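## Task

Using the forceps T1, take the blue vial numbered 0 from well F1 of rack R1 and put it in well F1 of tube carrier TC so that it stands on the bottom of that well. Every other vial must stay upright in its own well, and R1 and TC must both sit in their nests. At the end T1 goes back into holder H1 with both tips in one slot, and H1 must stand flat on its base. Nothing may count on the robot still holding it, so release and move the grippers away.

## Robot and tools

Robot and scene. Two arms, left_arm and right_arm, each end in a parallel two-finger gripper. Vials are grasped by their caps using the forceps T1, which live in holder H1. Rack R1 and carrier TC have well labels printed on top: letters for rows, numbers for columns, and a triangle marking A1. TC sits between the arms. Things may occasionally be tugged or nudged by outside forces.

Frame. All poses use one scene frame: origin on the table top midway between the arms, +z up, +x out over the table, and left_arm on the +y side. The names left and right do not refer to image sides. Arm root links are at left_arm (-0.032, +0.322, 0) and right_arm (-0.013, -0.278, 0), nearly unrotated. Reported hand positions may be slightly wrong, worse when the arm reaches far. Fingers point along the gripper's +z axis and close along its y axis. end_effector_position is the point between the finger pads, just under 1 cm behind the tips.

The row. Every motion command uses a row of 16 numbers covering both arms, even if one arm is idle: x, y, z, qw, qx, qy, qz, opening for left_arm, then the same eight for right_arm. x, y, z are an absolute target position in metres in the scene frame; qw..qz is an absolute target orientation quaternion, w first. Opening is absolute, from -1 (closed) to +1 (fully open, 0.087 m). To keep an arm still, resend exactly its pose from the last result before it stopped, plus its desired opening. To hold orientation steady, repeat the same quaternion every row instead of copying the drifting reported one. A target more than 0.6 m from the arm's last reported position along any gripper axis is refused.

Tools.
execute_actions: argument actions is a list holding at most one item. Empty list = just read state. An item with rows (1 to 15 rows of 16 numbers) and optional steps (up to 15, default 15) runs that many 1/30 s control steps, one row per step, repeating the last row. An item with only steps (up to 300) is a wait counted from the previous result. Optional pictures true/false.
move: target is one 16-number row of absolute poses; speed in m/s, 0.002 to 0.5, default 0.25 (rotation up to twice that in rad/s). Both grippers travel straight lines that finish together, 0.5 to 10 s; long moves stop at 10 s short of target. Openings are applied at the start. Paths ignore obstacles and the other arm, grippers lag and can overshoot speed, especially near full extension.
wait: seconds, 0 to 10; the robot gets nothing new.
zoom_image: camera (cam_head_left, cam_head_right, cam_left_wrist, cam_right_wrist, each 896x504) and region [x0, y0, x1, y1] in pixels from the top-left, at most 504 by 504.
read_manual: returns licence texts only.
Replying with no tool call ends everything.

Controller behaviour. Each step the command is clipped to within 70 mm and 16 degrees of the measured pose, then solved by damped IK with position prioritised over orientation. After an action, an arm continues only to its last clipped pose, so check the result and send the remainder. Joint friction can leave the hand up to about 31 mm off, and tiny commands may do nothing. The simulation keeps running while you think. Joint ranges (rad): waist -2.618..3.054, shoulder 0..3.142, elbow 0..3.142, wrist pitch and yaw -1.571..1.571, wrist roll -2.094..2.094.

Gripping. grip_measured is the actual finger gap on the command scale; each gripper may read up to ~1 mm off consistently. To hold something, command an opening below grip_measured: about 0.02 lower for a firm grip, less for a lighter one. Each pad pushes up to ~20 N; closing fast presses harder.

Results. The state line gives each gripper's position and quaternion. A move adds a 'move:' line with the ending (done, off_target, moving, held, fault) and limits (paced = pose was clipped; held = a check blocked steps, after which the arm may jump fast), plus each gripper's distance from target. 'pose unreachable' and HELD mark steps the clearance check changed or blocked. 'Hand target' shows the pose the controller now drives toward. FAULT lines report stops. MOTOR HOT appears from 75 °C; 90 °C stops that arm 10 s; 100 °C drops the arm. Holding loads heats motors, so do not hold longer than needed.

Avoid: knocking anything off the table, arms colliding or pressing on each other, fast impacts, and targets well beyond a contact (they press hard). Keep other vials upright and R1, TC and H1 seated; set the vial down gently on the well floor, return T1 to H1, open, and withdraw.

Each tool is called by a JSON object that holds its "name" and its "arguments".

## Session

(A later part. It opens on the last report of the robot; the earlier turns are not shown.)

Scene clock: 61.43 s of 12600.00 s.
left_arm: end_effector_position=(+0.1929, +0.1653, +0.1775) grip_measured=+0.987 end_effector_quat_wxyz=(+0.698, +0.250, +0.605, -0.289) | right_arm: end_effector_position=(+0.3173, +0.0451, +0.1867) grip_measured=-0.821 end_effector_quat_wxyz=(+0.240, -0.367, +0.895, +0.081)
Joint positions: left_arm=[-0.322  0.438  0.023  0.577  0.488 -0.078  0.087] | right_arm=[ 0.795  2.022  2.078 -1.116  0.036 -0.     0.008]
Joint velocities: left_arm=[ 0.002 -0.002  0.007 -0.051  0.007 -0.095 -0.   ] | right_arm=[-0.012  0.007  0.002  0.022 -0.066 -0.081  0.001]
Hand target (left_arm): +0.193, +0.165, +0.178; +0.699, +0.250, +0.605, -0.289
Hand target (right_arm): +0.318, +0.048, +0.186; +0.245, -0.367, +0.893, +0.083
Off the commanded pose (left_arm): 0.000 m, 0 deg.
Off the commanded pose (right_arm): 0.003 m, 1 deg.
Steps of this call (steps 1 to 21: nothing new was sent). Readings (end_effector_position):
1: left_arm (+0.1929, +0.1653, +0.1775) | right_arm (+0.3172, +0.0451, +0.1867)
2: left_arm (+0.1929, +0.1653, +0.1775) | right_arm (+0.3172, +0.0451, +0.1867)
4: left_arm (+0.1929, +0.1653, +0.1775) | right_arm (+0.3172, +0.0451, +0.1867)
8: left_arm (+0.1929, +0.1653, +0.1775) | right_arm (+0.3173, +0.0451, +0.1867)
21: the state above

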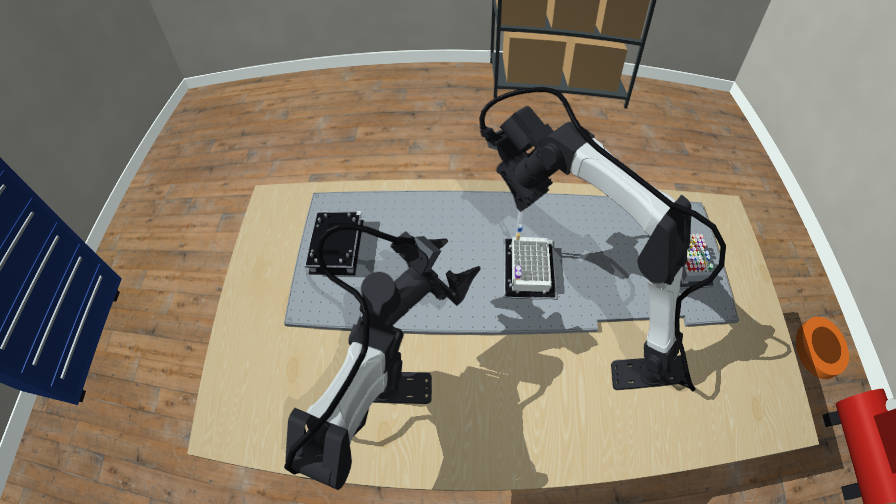

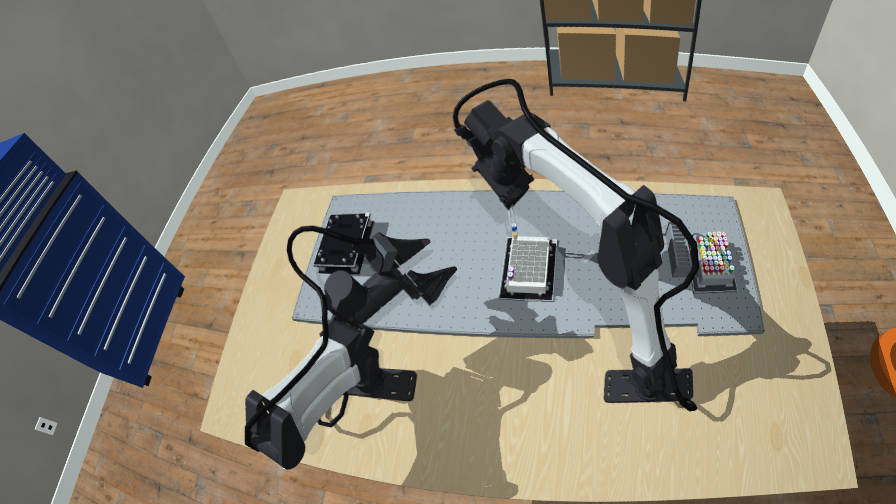

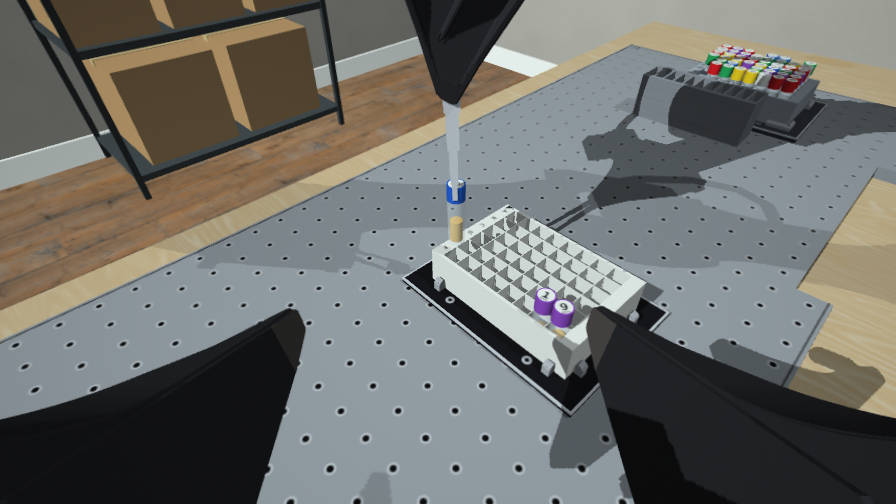

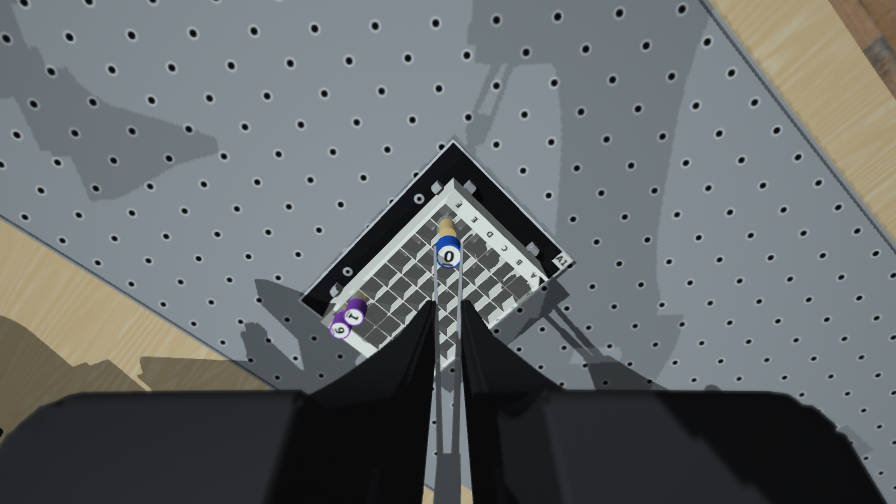

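{"name": "execute_actions", "arguments": {"actions": [{"rows":[[0.1929,0.1653,0.1777,0.699,0.250,0.605,-0.289,1,0.3170,0.0461,0.1812,0.2385,-0.368,0.896,0.080,-0.828],[0.1929,0.1653,0.1777,0.699,0.250,0.605,-0.289,1,0.3171,0.0462,0.180,0.238,-0.368,0.896,0.0798,-0.828],[0.1929,0.1653,0.1777,0.699,0.250,0.605,-0.289,1,0.3171,0.0462,0.179,0.2376,-0.368,0.896,0.0796,-0.828],[0.1929,0.1653,0.1777,0.699,0.250,0.605,-0.289,1,0.3172,0.0463,0.178,0.2372,-0.368,0.896,0.0794,-0.828],[0.1929,0.1653,0.1777,0.699,0.250,0.605,-0.289,1,0.3173,0.0464,0.177,0.2368,-0.368,0.896,0.0792,-0.828],[0.1929,0.1653,0.1777,0.699,0.250,0.605,-0.289,1,0.3174,0.0465,0.176,0.2363,-0.368,0.896,0.079,-0.828],[0.1929,0.1653,0.1777,0.699,0.250,0.605,-0.289,1,0.3174,0.0465,0.175,0.2359,-0.368,0.896,0.0788,-0.828]]}], "pictures": false}}

{"name": "wait", "arguments": {"seconds": 0.7}}

{"name": "zoom_image", "arguments": {"camera": "cam_right_wrist", "region": [370,150,530,310]}}

{"name": "zoom_image", "arguments": {"camera": "cam_left_wrist", "region": [390,150,540,300]}}

Scene clock: 64.40 s of 12600.00 s.
left_arm: end_effector_position=(+0.1929, +0.1653, +0.1775) grip_measured=+0.987 end_effector_quat_wxyz=(+0.698, +0.250, +0.605, -0.289) | right_arm: end_effector_position=(+0.3168, +0.0446, +0.1805) grip_measured=-0.821 end_effector_quat_wxyz=(+0.235, -0.368, +0.896, +0.079)
Joint positions: left_arm=[-0.322  0.438  0.023  0.577  0.488 -0.078  0.087] | right_arm=[ 0.795  2.022  2.056 -1.104  0.036 -0.     0.008]
Joint velocities: left_arm=[-0.007  0.012 -0.012  0.022 -0.022 -0.051 -0.001] | right_arm=[-0.017 -0.002  0.002  0.007 -0.037  0.037 -0.001]
Hand target (left_arm): +0.193, +0.165, +0.178; +0.699, +0.250, +0.605, -0.289
Hand target (right_arm): +0.317, +0.047, +0.175; +0.236, -0.368, +0.896, +0.079
Off the commanded pose (left_arm): 0.000 m, 0 deg.
Off the commanded pose (right_arm): 0.006 m, 0 deg.
Steps of this call (steps 1 to 74: nothing new was sent; steps 75 to 89: all 15 steps of this action). Readings (end_effector_position):
75: left_arm (+0.1929, +0.1653, +0.1775) | right_arm (+0.3173, +0.0451, +0.1867)
76: left_arm (+0.1929, +0.1653, +0.1775) | right_arm (+0.3173, +0.0451, +0.1867)
78: left_arm (+0.1929, +0.1653, +0.1775) | right_arm (+0.3175, +0.0453, +0.1868)
82: left_arm (+0.1929, +0.1653, +0.1775) | right_arm (+0.3172, +0.0450, +0.1827)
89: the state above

Scene clock: 65.10 s of 12600.00 s.
left_arm: end_effector_position=(+0.1929, +0.1653, +0.1775) grip_measured=+0.987 end_effector_quat_wxyz=(+0.698, +0.250, +0.605, -0.289) | right_arm: end_effector_position=(+0.3171, +0.0449, +0.1807) grip_measured=-0.821 end_effector_quat_wxyz=(+0.236, -0.368, +0.896, +0.080)
Joint positions: left_arm=[-0.322  0.438  0.023  0.577  0.488 -0.078  0.087] | right_arm=[ 0.795  2.022  2.056 -1.102  0.036 -0.     0.008]
Joint velocities: left_arm=[ 0.002 -0.007 -0.002 -0.022  0.022  0.037 -0.001] | right_arm=[ 0.007  0.002 -0.002 -0.022  0.022  0.022  0.   ]
Hand target (left_arm): +0.193, +0.165, +0.178; +0.699, +0.250, +0.605, -0.289
Hand target (right_arm): +0.317, +0.047, +0.175; +0.236, -0.368, +0.896, +0.079
Off the commanded pose (left_arm): 0.000 m, 0 deg.
Off the commanded pose (right_arm): 0.006 m, 0 deg.
Steps of this call (steps 1 to 21: nothing new was sent). Readings (end_effector_position):
1: left_arm (+0.1929, +0.1653, +0.1775) | right_arm (+0.3168, +0.0447, +0.1806)
2: left_arm (+0.1929, +0.1653, +0.1775) | right_arm (+0.3169, +0.0448, +0.1806)
4: left_arm (+0.1929, +0.1653, +0.1775) | right_arm (+0.3170, +0.0448, +0.1806)
8: left_arm (+0.1929, +0.1653, +0.1775) | right_arm (+0.3171, +0.0449, +0.1807)
21: the state above

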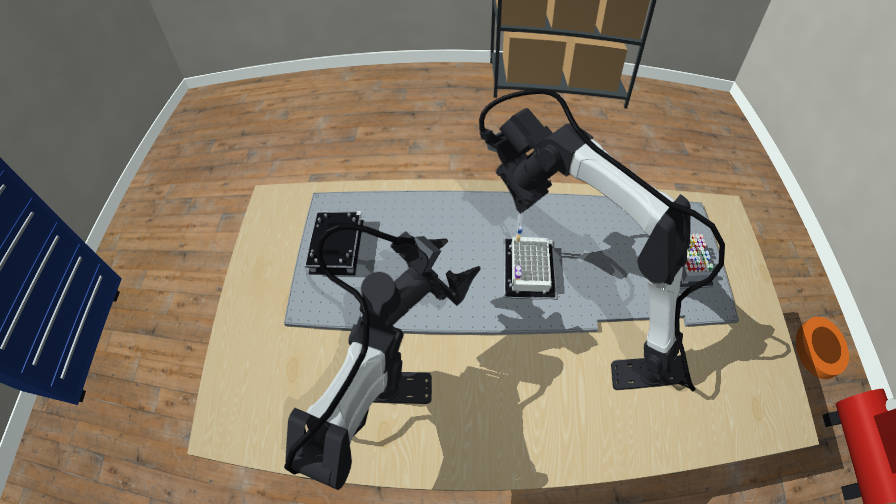

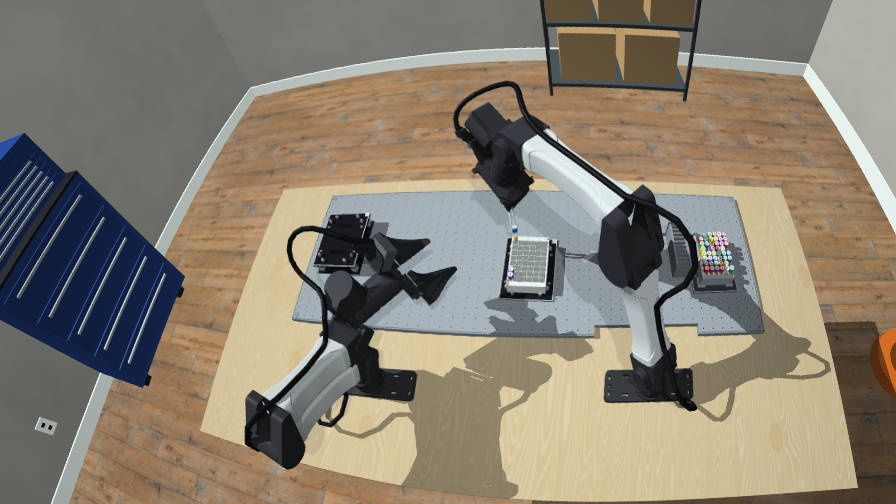

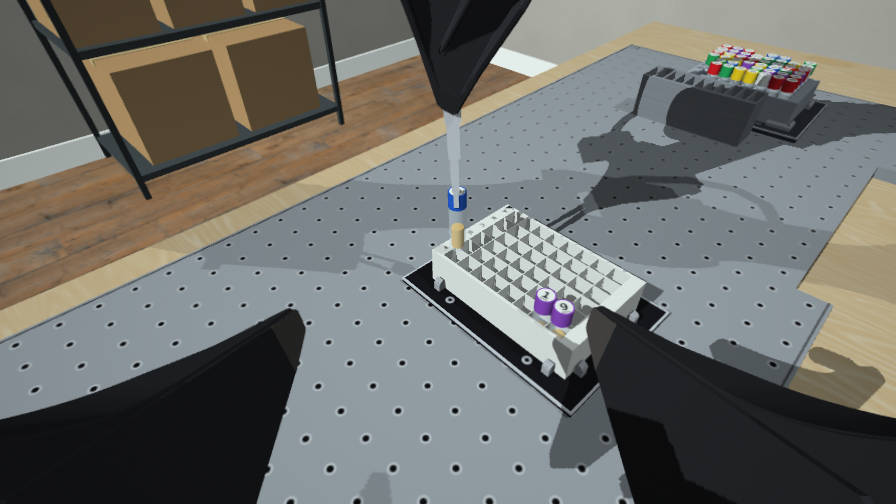

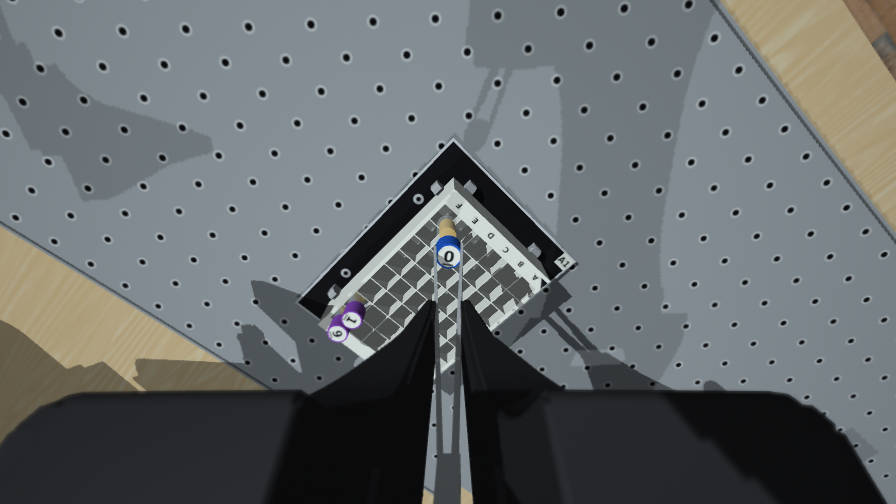

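Region (370, 150, 530, 310) of cam_right_wrist's 896x504 image, scaled by 3.150, with more detail than that image has.

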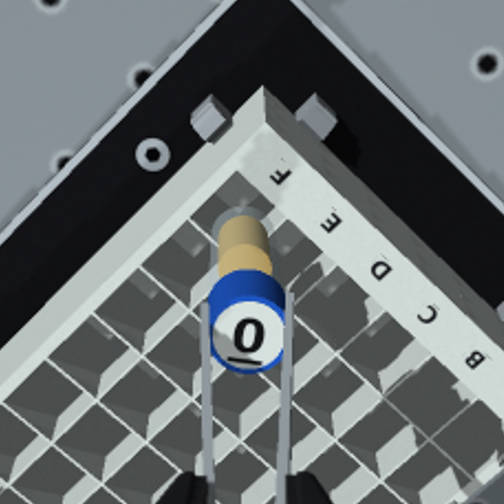

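Region (390, 150, 540, 300) of cam_left_wrist's 896x504 image, scaled by 3.360, with more detail than that image has.

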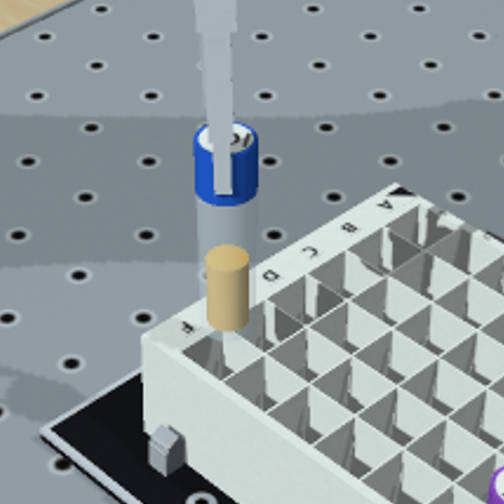

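{"name": "execute_actions", "arguments": {"actions": [{"rows":[[0.1929,0.1653,0.1777,0.699,0.250,0.605,-0.289,1,0.3183,0.0474,0.1745,0.238,-0.368,0.896,0.0797,-0.828],[0.1929,0.1653,0.1777,0.699,0.250,0.605,-0.289,1,0.3184,0.0475,0.1735,0.2376,-0.368,0.896,0.0795,-0.828],[0.1929,0.1653,0.1777,0.699,0.250,0.605,-0.289,1,0.3185,0.0476,0.1725,0.2372,-0.368,0.896,0.0793,-0.828],[0.1929,0.1653,0.1777,0.699,0.250,0.605,-0.289,1,0.3185,0.0476,0.1715,0.2368,-0.368,0.896,0.0792,-0.828],[0.1929,0.1653,0.1777,0.699,0.250,0.605,-0.289,1,0.3186,0.0477,0.1705,0.2364,-0.368,0.896,0.079,-0.828],[0.1929,0.1653,0.1777,0.699,0.250,0.605,-0.289,1,0.3187,0.0478,0.1695,0.236,-0.368,0.896,0.0788,-0.828],[0.1929,0.1653,0.1777,0.699,0.250,0.605,-0.289,1,0.3188,0.0479,0.1685,0.2356,-0.368,0.896,0.0787,-0.828],[0.1929,0.1653,0.1777,0.699,0.250,0.605,-0.289,1,0.3189,0.0480,0.1675,0.2352,-0.368,0.896,0.0785,-0.828],[0.1929,0.1653,0.1777,0.699,0.250,0.605,-0.289,1,0.3189,0.0480,0.1665,0.2348,-0.368,0.896,0.0783,-0.828],[0.1929,0.1653,0.1777,0.699,0.250,0.605,-0.289,1,0.3190,0.0481,0.1655,0.2344,-0.368,0.896,0.0782,-0.828],[0.1929,0.1653,0.1777,0.699,0.250,0.605,-0.289,1,0.3191,0.0482,0.1645,0.234,-0.368,0.896,0.078,-0.828]]}]}}

{"name": "zoom_image", "arguments": {"camera": "cam_left_wrist", "region": [390,150,540,300]}}

Scene clock: 67.77 s of 12600.00 s.
left_arm: end_effector_position=(+0.1929, +0.1653, +0.1775) grip_measured=+0.987 end_effector_quat_wxyz=(+0.698, +0.250, +0.605, -0.289) | right_arm: end_effector_position=(+0.3186, +0.0465, +0.1731) grip_measured=-0.821 end_effector_quat_wxyz=(+0.237, -0.368, +0.896, +0.080)
Joint positions: left_arm=[-0.322  0.438  0.023  0.577  0.488 -0.078  0.087] | right_arm=[ 0.795  2.022  2.025 -1.07   0.036 -0.     0.008]
Joint velocities: left_arm=[-0.007  0.007 -0.007  0.037 -0.022 -0.022 -0.   ] | right_arm=[ 0.002 -0.002  0.007  0.022  0.007 -0.007 -0.   ]
Hand target (left_arm): +0.193, +0.165, +0.178; +0.699, +0.250, +0.605, -0.289
Hand target (right_arm): +0.319, +0.048, +0.165; +0.234, -0.368, +0.896, +0.078
Off the commanded pose (left_arm): 0.000 m, 0 deg.
Off the commanded pose (right_arm): 0.009 m, 0 deg.
Steps of this call (steps 1 to 65: nothing new was sent; steps 66 to 80: all 15 steps of this action). Readings (end_effector_position):
66: left_arm (+0.1929, +0.1653, +0.1775) | right_arm (+0.3172, +0.0451, +0.1808)
67: left_arm (+0.1929, +0.1653, +0.1775) | right_arm (+0.3175, +0.0453, +0.1809)
69: left_arm (+0.1929, +0.1653, +0.1775) | right_arm (+0.3181, +0.0460, +0.1812)
73: left_arm (+0.1929, +0.1653, +0.1775) | right_arm (+0.3183, +0.0462, +0.1770)
80: the state above

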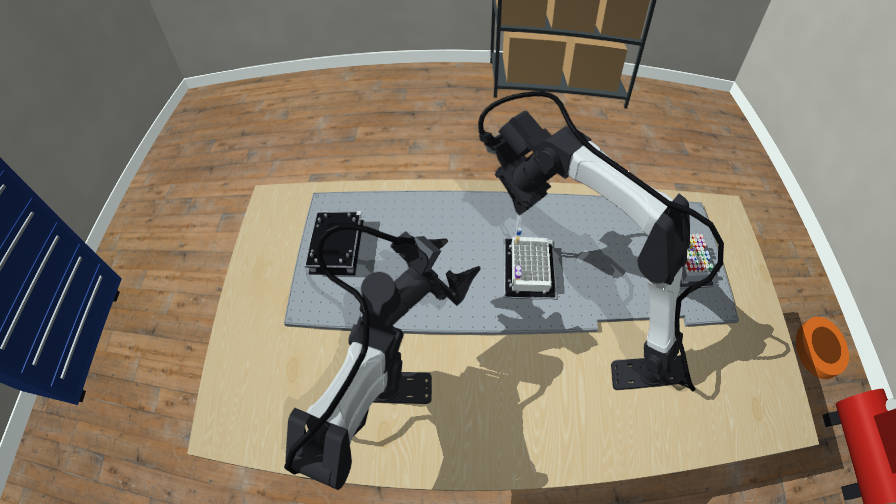

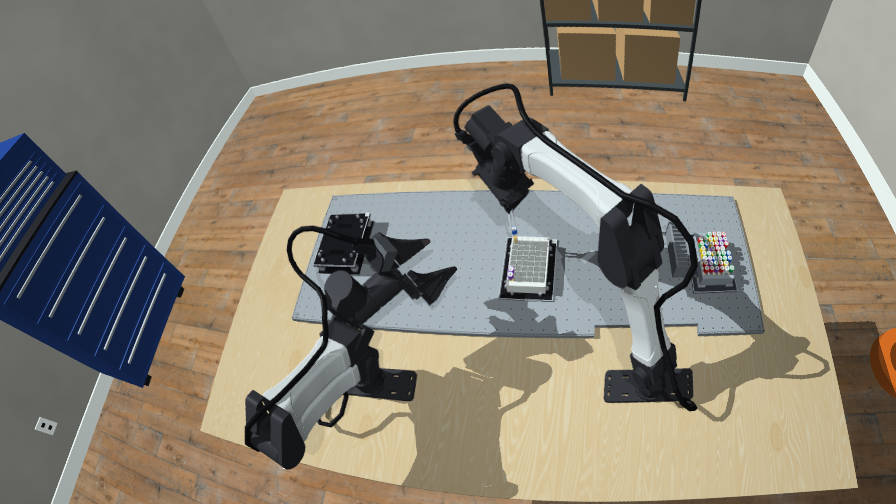

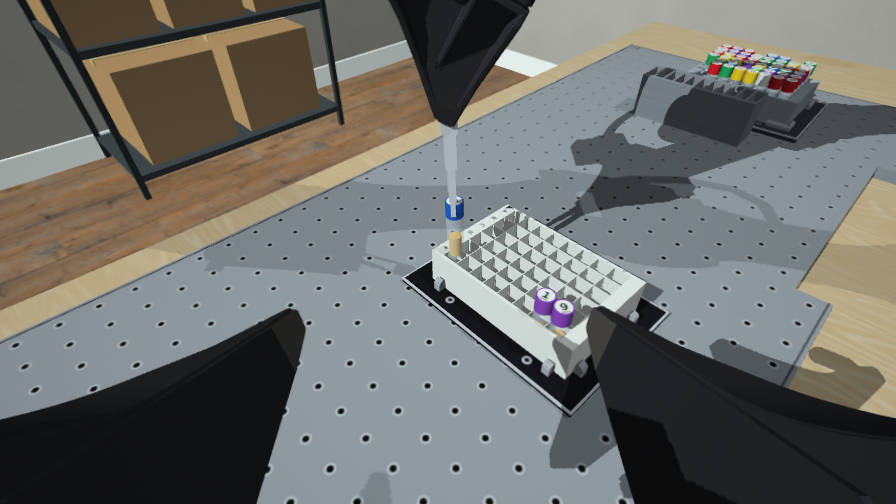

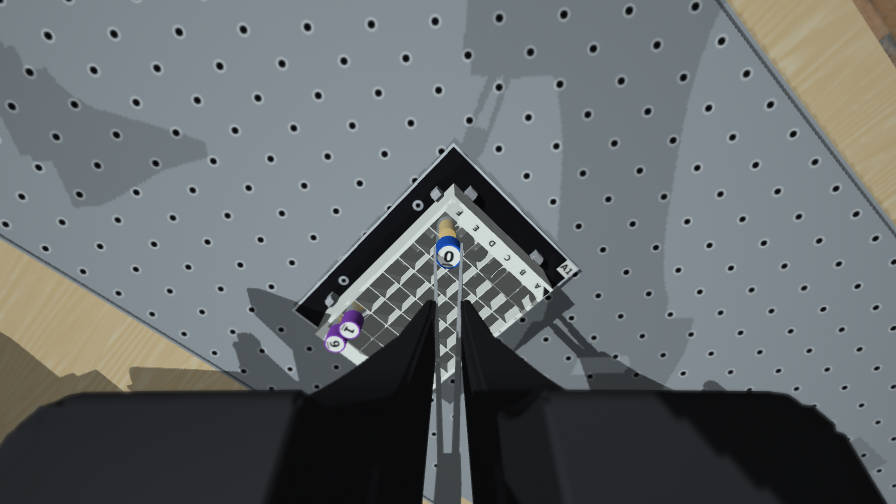

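Region (390, 150, 540, 300) of cam_left_wrist's 896x504 image, scaled by 3.360, with more detail than that image has.

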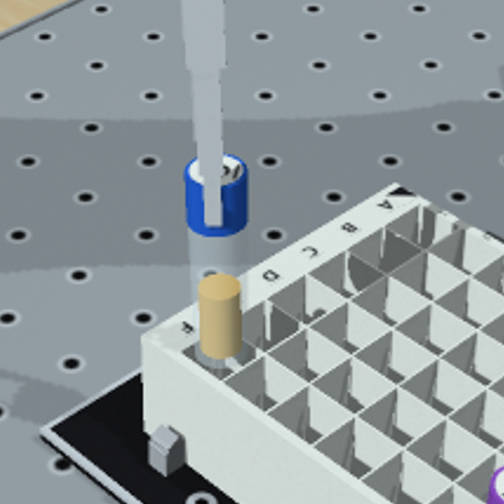

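In. Continue with x,y slightly inward, constant.

{"name": "execute_actions", "arguments": {"actions": [{"rows":[[0.1929,0.1653,0.1777,0.699,0.250,0.605,-0.289,1,0.3175,0.0466,0.165,0.232,-0.368,0.896,0.0775,-0.828],[0.1929,0.1653,0.1777,0.699,0.250,0.605,-0.289,1,0.3175,0.0466,0.1635,0.232,-0.368,0.896,0.0775,-0.828],[0.1929,0.1653,0.1777,0.699,0.250,0.605,-0.289,1,0.3175,0.0466,0.162,0.232,-0.368,0.896,0.0775,-0.828],[0.1929,0.1653,0.1777,0.699,0.250,0.605,-0.289,1,0.3175,0.0466,0.1605,0.232,-0.368,0.896,0.0775,-0.828],[0.1929,0.1653,0.1777,0.699,0.250,0.605,-0.289,1,0.3175,0.0466,0.159,0.232,-0.368,0.896,0.0775,-0.828],[0.1929,0.1653,0.1777,0.699,0.250,0.605,-0.289,1,0.3175,0.0466,0.1575,0.232,-0.368,0.896,0.0775,-0.828],[0.1929,0.1653,0.1777,0.699,0.250,0.605,-0.289,1,0.3175,0.0466,0.156,0.232,-0.368,0.896,0.0775,-0.828],[0.1929,0.1653,0.1777,0.699,0.250,0.605,-0.289,1,0.3175,0.0466,0.1545,0.232,-0.368,0.896,0.0775,-0.828],[0.1929,0.1653,0.1777,0.699,0.250,0.605,-0.289,1,0.3175,0.0466,0.153,0.232,-0.368,0.896,0.0775,-0.828],[0.1929,0.1653,0.1777,0.699,0.250,0.605,-0.289,1,0.3175,0.0466,0.1515,0.232,-0.368,0.896,0.0775,-0.828],[0.1929,0.1653,0.1777,0.699,0.250,0.605,-0.289,1,0.3175,0.0466,0.150,0.232,-0.368,0.896,0.0775,-0.828]]}]}}

{"name": "zoom_image", "arguments": {"camera": "cam_left_wrist", "region": [390,150,590,350]}}

Scene clock: 70.63 s of 12600.00 s.
left_arm: end_effector_position=(+0.1929, +0.1653, +0.1775) grip_measured=+0.987 end_effector_quat_wxyz=(+0.698, +0.250, +0.605, -0.289) | right_arm: end_effector_position=(+0.3179, +0.0458, +0.1510) grip_measured=-0.821 end_effector_quat_wxyz=(+0.227, -0.369, +0.898, +0.076)
Joint positions: left_arm=[-0.322  0.438  0.023  0.577  0.488 -0.078  0.087] | right_arm=[ 0.795  2.022  1.942 -1.009  0.036 -0.     0.008]
Joint velocities: left_arm=[-0.002  0.017 -0.007 -0.007  0.066  0.007  0.   ] | right_arm=[ 0.012 -0.012 -0.017  0.022 -0.037 -0.007  0.   ]
Hand target (left_arm): +0.193, +0.165, +0.178; +0.699, +0.250, +0.605, -0.289
Hand target (right_arm): +0.318, +0.047, +0.150; +0.232, -0.368, +0.897, +0.077
Off the commanded pose (left_arm): 0.000 m, 0 deg.
Off the commanded pose (right_arm): 0.001 m, 1 deg.
Steps of this call (steps 1 to 71: nothing new was sent; steps 72 to 86: all 15 steps of this action). Readings (end_effector_position):
72: left_arm (+0.1929, +0.1653, +0.1775) | right_arm (+0.3188, +0.0467, +0.1732)
73: left_arm (+0.1929, +0.1653, +0.1775) | right_arm (+0.3188, +0.0467, +0.1726)
75: left_arm (+0.1929, +0.1653, +0.1775) | right_arm (+0.3185, +0.0463, +0.1696)
79: left_arm (+0.1929, +0.1653, +0.1775) | right_arm (+0.3170, +0.0449, +0.1599)
86: the state above

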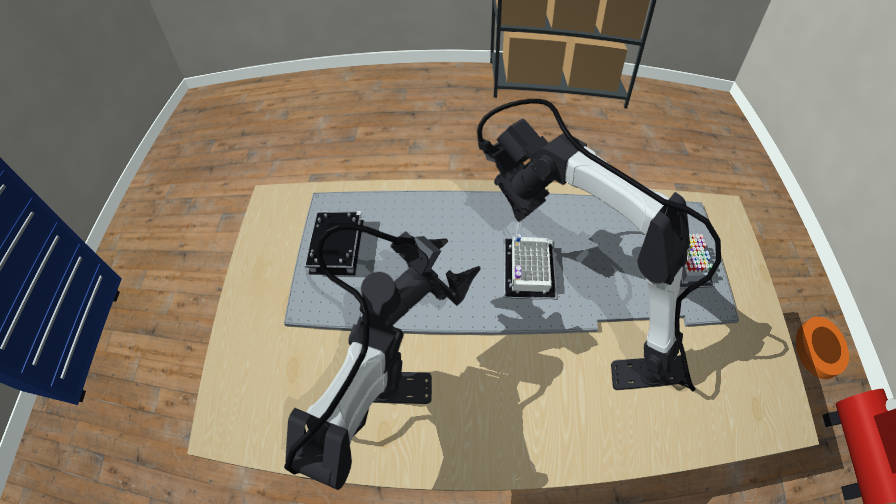

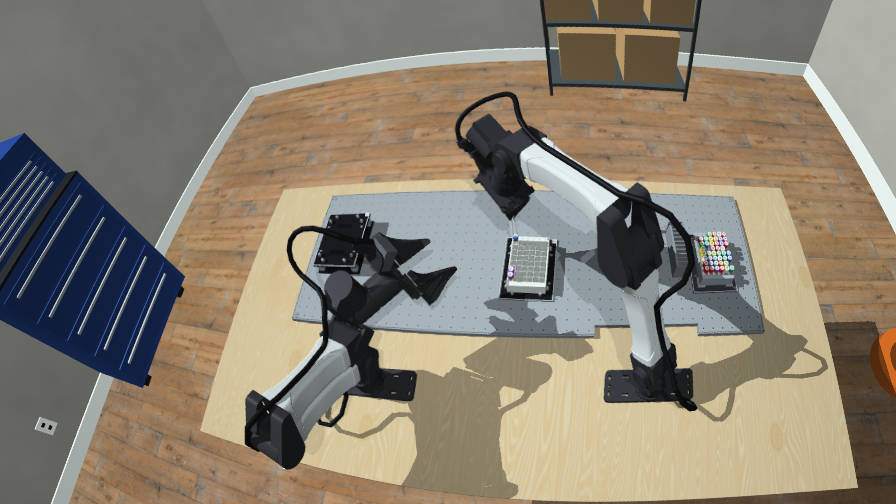

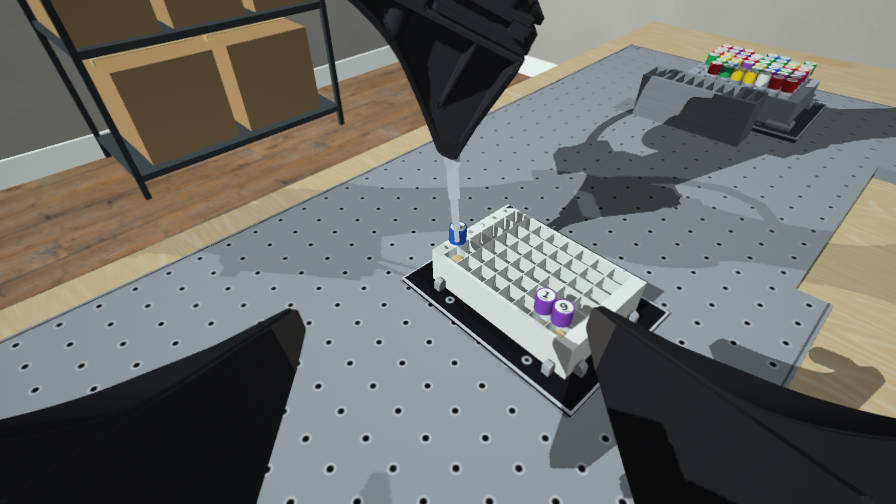

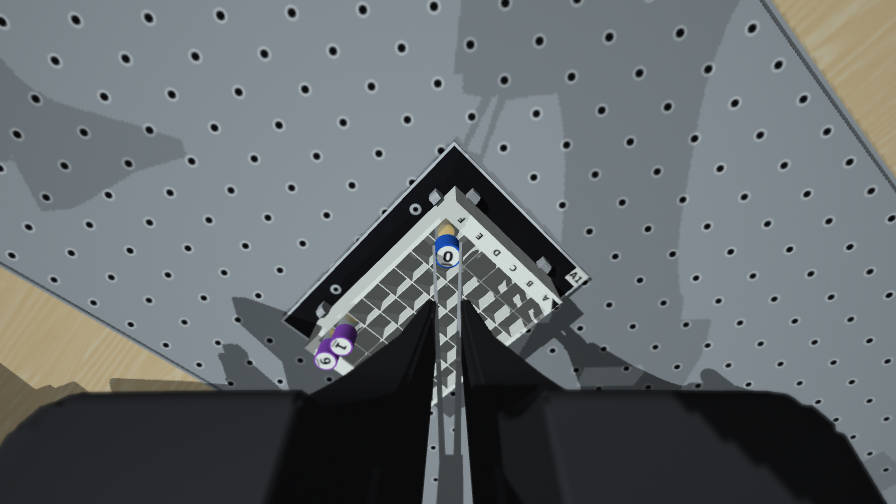

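Region (390, 150, 590, 350) of cam_left_wrist's 896x504 image, scaled by 2.520, with more detail than that image has.

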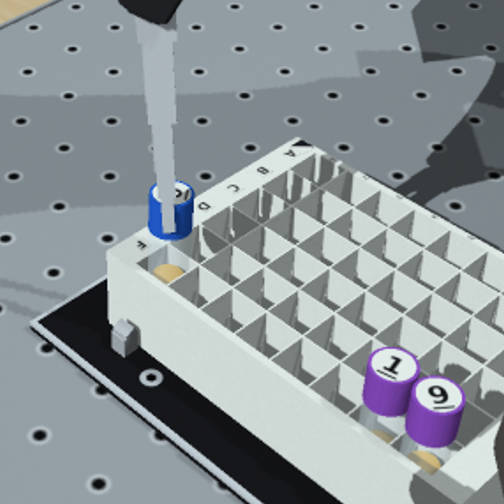

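Within ~2 mm. Release slowly.

{"name": "execute_actions", "arguments": {"actions": [{"rows":[[0.1929,0.1653,0.1777,0.699,0.250,0.605,-0.289,1,0.3175,0.0466,0.150,0.232,-0.368,0.896,0.0775,-0.823],[0.1929,0.1653,0.1777,0.699,0.250,0.605,-0.289,1,0.3175,0.0466,0.150,0.232,-0.368,0.896,0.0775,-0.819],[0.1929,0.1653,0.1777,0.699,0.250,0.605,-0.289,1,0.3175,0.0466,0.150,0.232,-0.368,0.896,0.0775,-0.815],[0.1929,0.1653,0.1777,0.699,0.250,0.605,-0.289,1,0.3175,0.0466,0.150,0.232,-0.368,0.896,0.0775,-0.811],[0.1929,0.1653,0.1777,0.699,0.250,0.605,-0.289,1,0.3175,0.0466,0.150,0.232,-0.368,0.896,0.0775,-0.807],[0.1929,0.1653,0.1777,0.699,0.250,0.605,-0.289,1,0.3175,0.0466,0.150,0.232,-0.368,0.896,0.0775,-0.803],[0.1929,0.1653,0.1777,0.699,0.250,0.605,-0.289,1,0.3175,0.0466,0.150,0.232,-0.368,0.896,0.0775,-0.799],[0.1929,0.1653,0.1777,0.699,0.250,0.605,-0.289,1,0.3175,0.0466,0.150,0.232,-0.368,0.896,0.0775,-0.795],[0.1929,0.1653,0.1777,0.699,0.250,0.605,-0.289,1,0.3175,0.0466,0.150,0.232,-0.368,0.896,0.0775,-0.791],[0.1929,0.1653,0.1777,0.699,0.250,0.605,-0.289,1,0.3175,0.0466,0.150,0.232,-0.368,0.896,0.0775,-0.787],[0.1929,0.1653,0.1777,0.699,0.250,0.605,-0.289,1,0.3175,0.0466,0.150,0.232,-0.368,0.896,0.0775,-0.783],[0.1929,0.1653,0.1777,0.699,0.250,0.605,-0.289,1,0.3175,0.0466,0.150,0.232,-0.368,0.896,0.0775,-0.779],[0.1929,0.1653,0.1777,0.699,0.250,0.605,-0.289,1,0.3175,0.0466,0.150,0.232,-0.368,0.896,0.0775,-0.775],[0.1929,0.1653,0.1777,0.699,0.250,0.605,-0.289,1,0.3175,0.0466,0.150,0.232,-0.368,0.896,0.0775,-0.771],[0.1929,0.1653,0.1777,0.699,0.250,0.605,-0.289,1,0.3175,0.0466,0.150,0.232,-0.368,0.896,0.0775,-0.767]]}], "pictures": false}}

{"name": "move", "arguments": {"target": [0.1929,0.1653,0.1777,0.699,0.250,0.605,-0.289,1,0.3175,0.0466,0.195,0.232,-0.368,0.896,0.0775,-0.767], "speed": 0.03}}

Scene clock: 74.07 s of 12600.00 s.
left_arm: end_effector_position=(+0.1929, +0.1653, +0.1775) grip_measured=+0.987 end_effector_quat_wxyz=(+0.698, +0.250, +0.605, -0.289) | right_arm: end_effector_position=(+0.3186, +0.0465, +0.1512) grip_measured=-0.769 end_effector_quat_wxyz=(+0.229, -0.369, +0.898, +0.076)
Joint positions: left_arm=[-0.322  0.438  0.023  0.577  0.488 -0.078  0.087] | right_arm=[ 0.795  2.022  1.942 -1.004  0.036 -0.     0.01 ]
Joint velocities: left_arm=[ 0.002 -0.002 -0.017 -0.007  0.022  0.037 -0.   ] | right_arm=[ 0.017 -0.007 -0.007 -0.022 -0.022 -0.022  0.004]
Hand target (left_arm): +0.193, +0.165, +0.178; +0.699, +0.250, +0.605, -0.289
Hand target (right_arm): +0.318, +0.047, +0.150; +0.232, -0.368, +0.897, +0.077
Off the commanded pose (left_arm): 0.000 m, 0 deg.
Off the commanded pose (right_arm): 0.002 m, 0 deg.
Steps of this call (steps 1 to 88: nothing new was sent; steps 89 to 103: all 15 steps of this action). Readings (end_effector_position):
89: left_arm (+0.1929, +0.1653, +0.1775) | right_arm (+0.3186, +0.0465, +0.1512)
90: left_arm (+0.1929, +0.1653, +0.1775) | right_arm (+0.3186, +0.0465, +0.1512)
92: left_arm (+0.1929, +0.1653, +0.1775) | right_arm (+0.3186, +0.0465, +0.1512)
96: left_arm (+0.1929, +0.1653, +0.1775) | right_arm (+0.3186, +0.0465, +0.1512)
103: the state above

Scene clock: 76.20 s of 12600.00 s.
left_arm: end_effector_position=(+0.1929, +0.1653, +0.1775) grip_measured=+0.987 end_effector_quat_wxyz=(+0.698, +0.250, +0.605, -0.289) | right_arm: end_effector_position=(+0.3158, +0.0436, +0.1929) grip_measured=-0.767 end_effector_quat_wxyz=(+0.232, -0.368, +0.897, +0.078)
Joint positions: left_arm=[-0.322  0.438  0.023  0.577  0.488 -0.078  0.087] | right_arm=[ 0.795  2.047  2.147 -1.179  0.036 -0.     0.01 ]
Joint velocities: left_arm=[-0.002 -0.007  0.037 -0.037 -0.066 -0.066 -0.   ] | right_arm=[-0.007 -0.012 -0.017 -0.095 -0.022 -0.022  0.   ]
Hand target (left_arm): +0.193, +0.165, +0.178; +0.699, +0.250, +0.605, -0.289
Hand target (right_arm): +0.317, +0.046, +0.195; +0.233, -0.368, +0.897, +0.078
Off the commanded pose (left_arm): 0.000 m, 0 deg.
Off the commanded pose (right_arm): 0.004 m, 0 deg.
move: done

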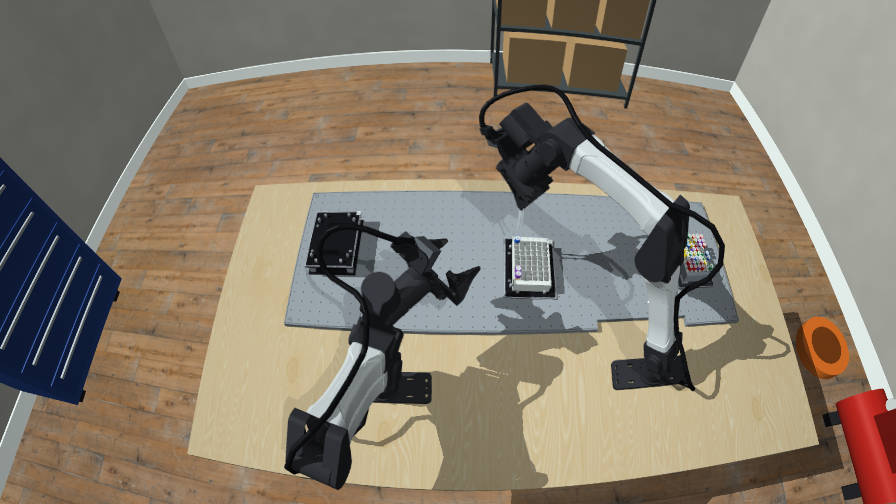

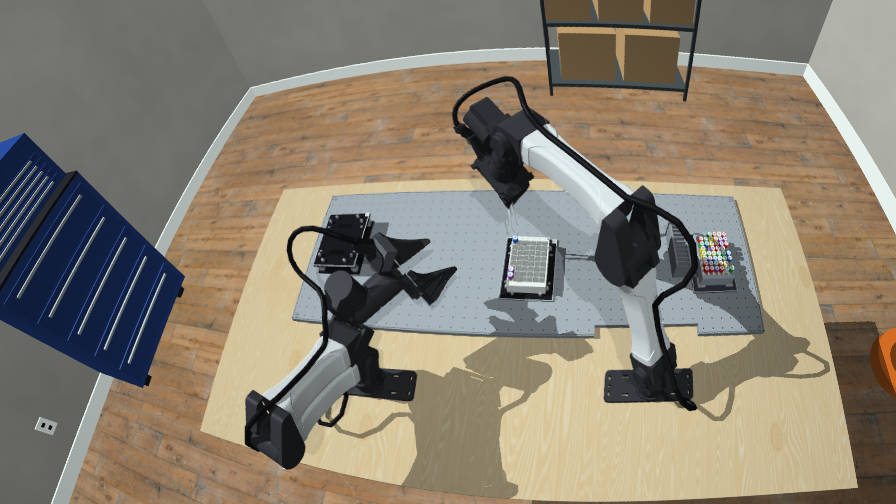

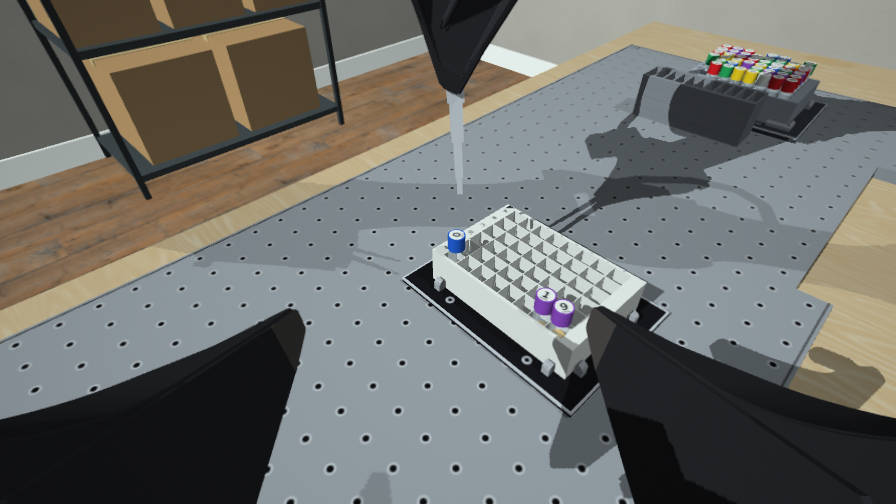

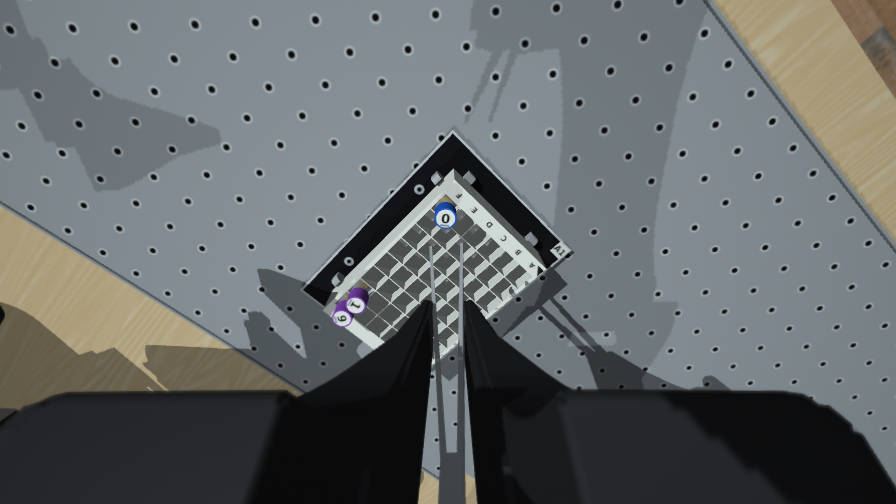

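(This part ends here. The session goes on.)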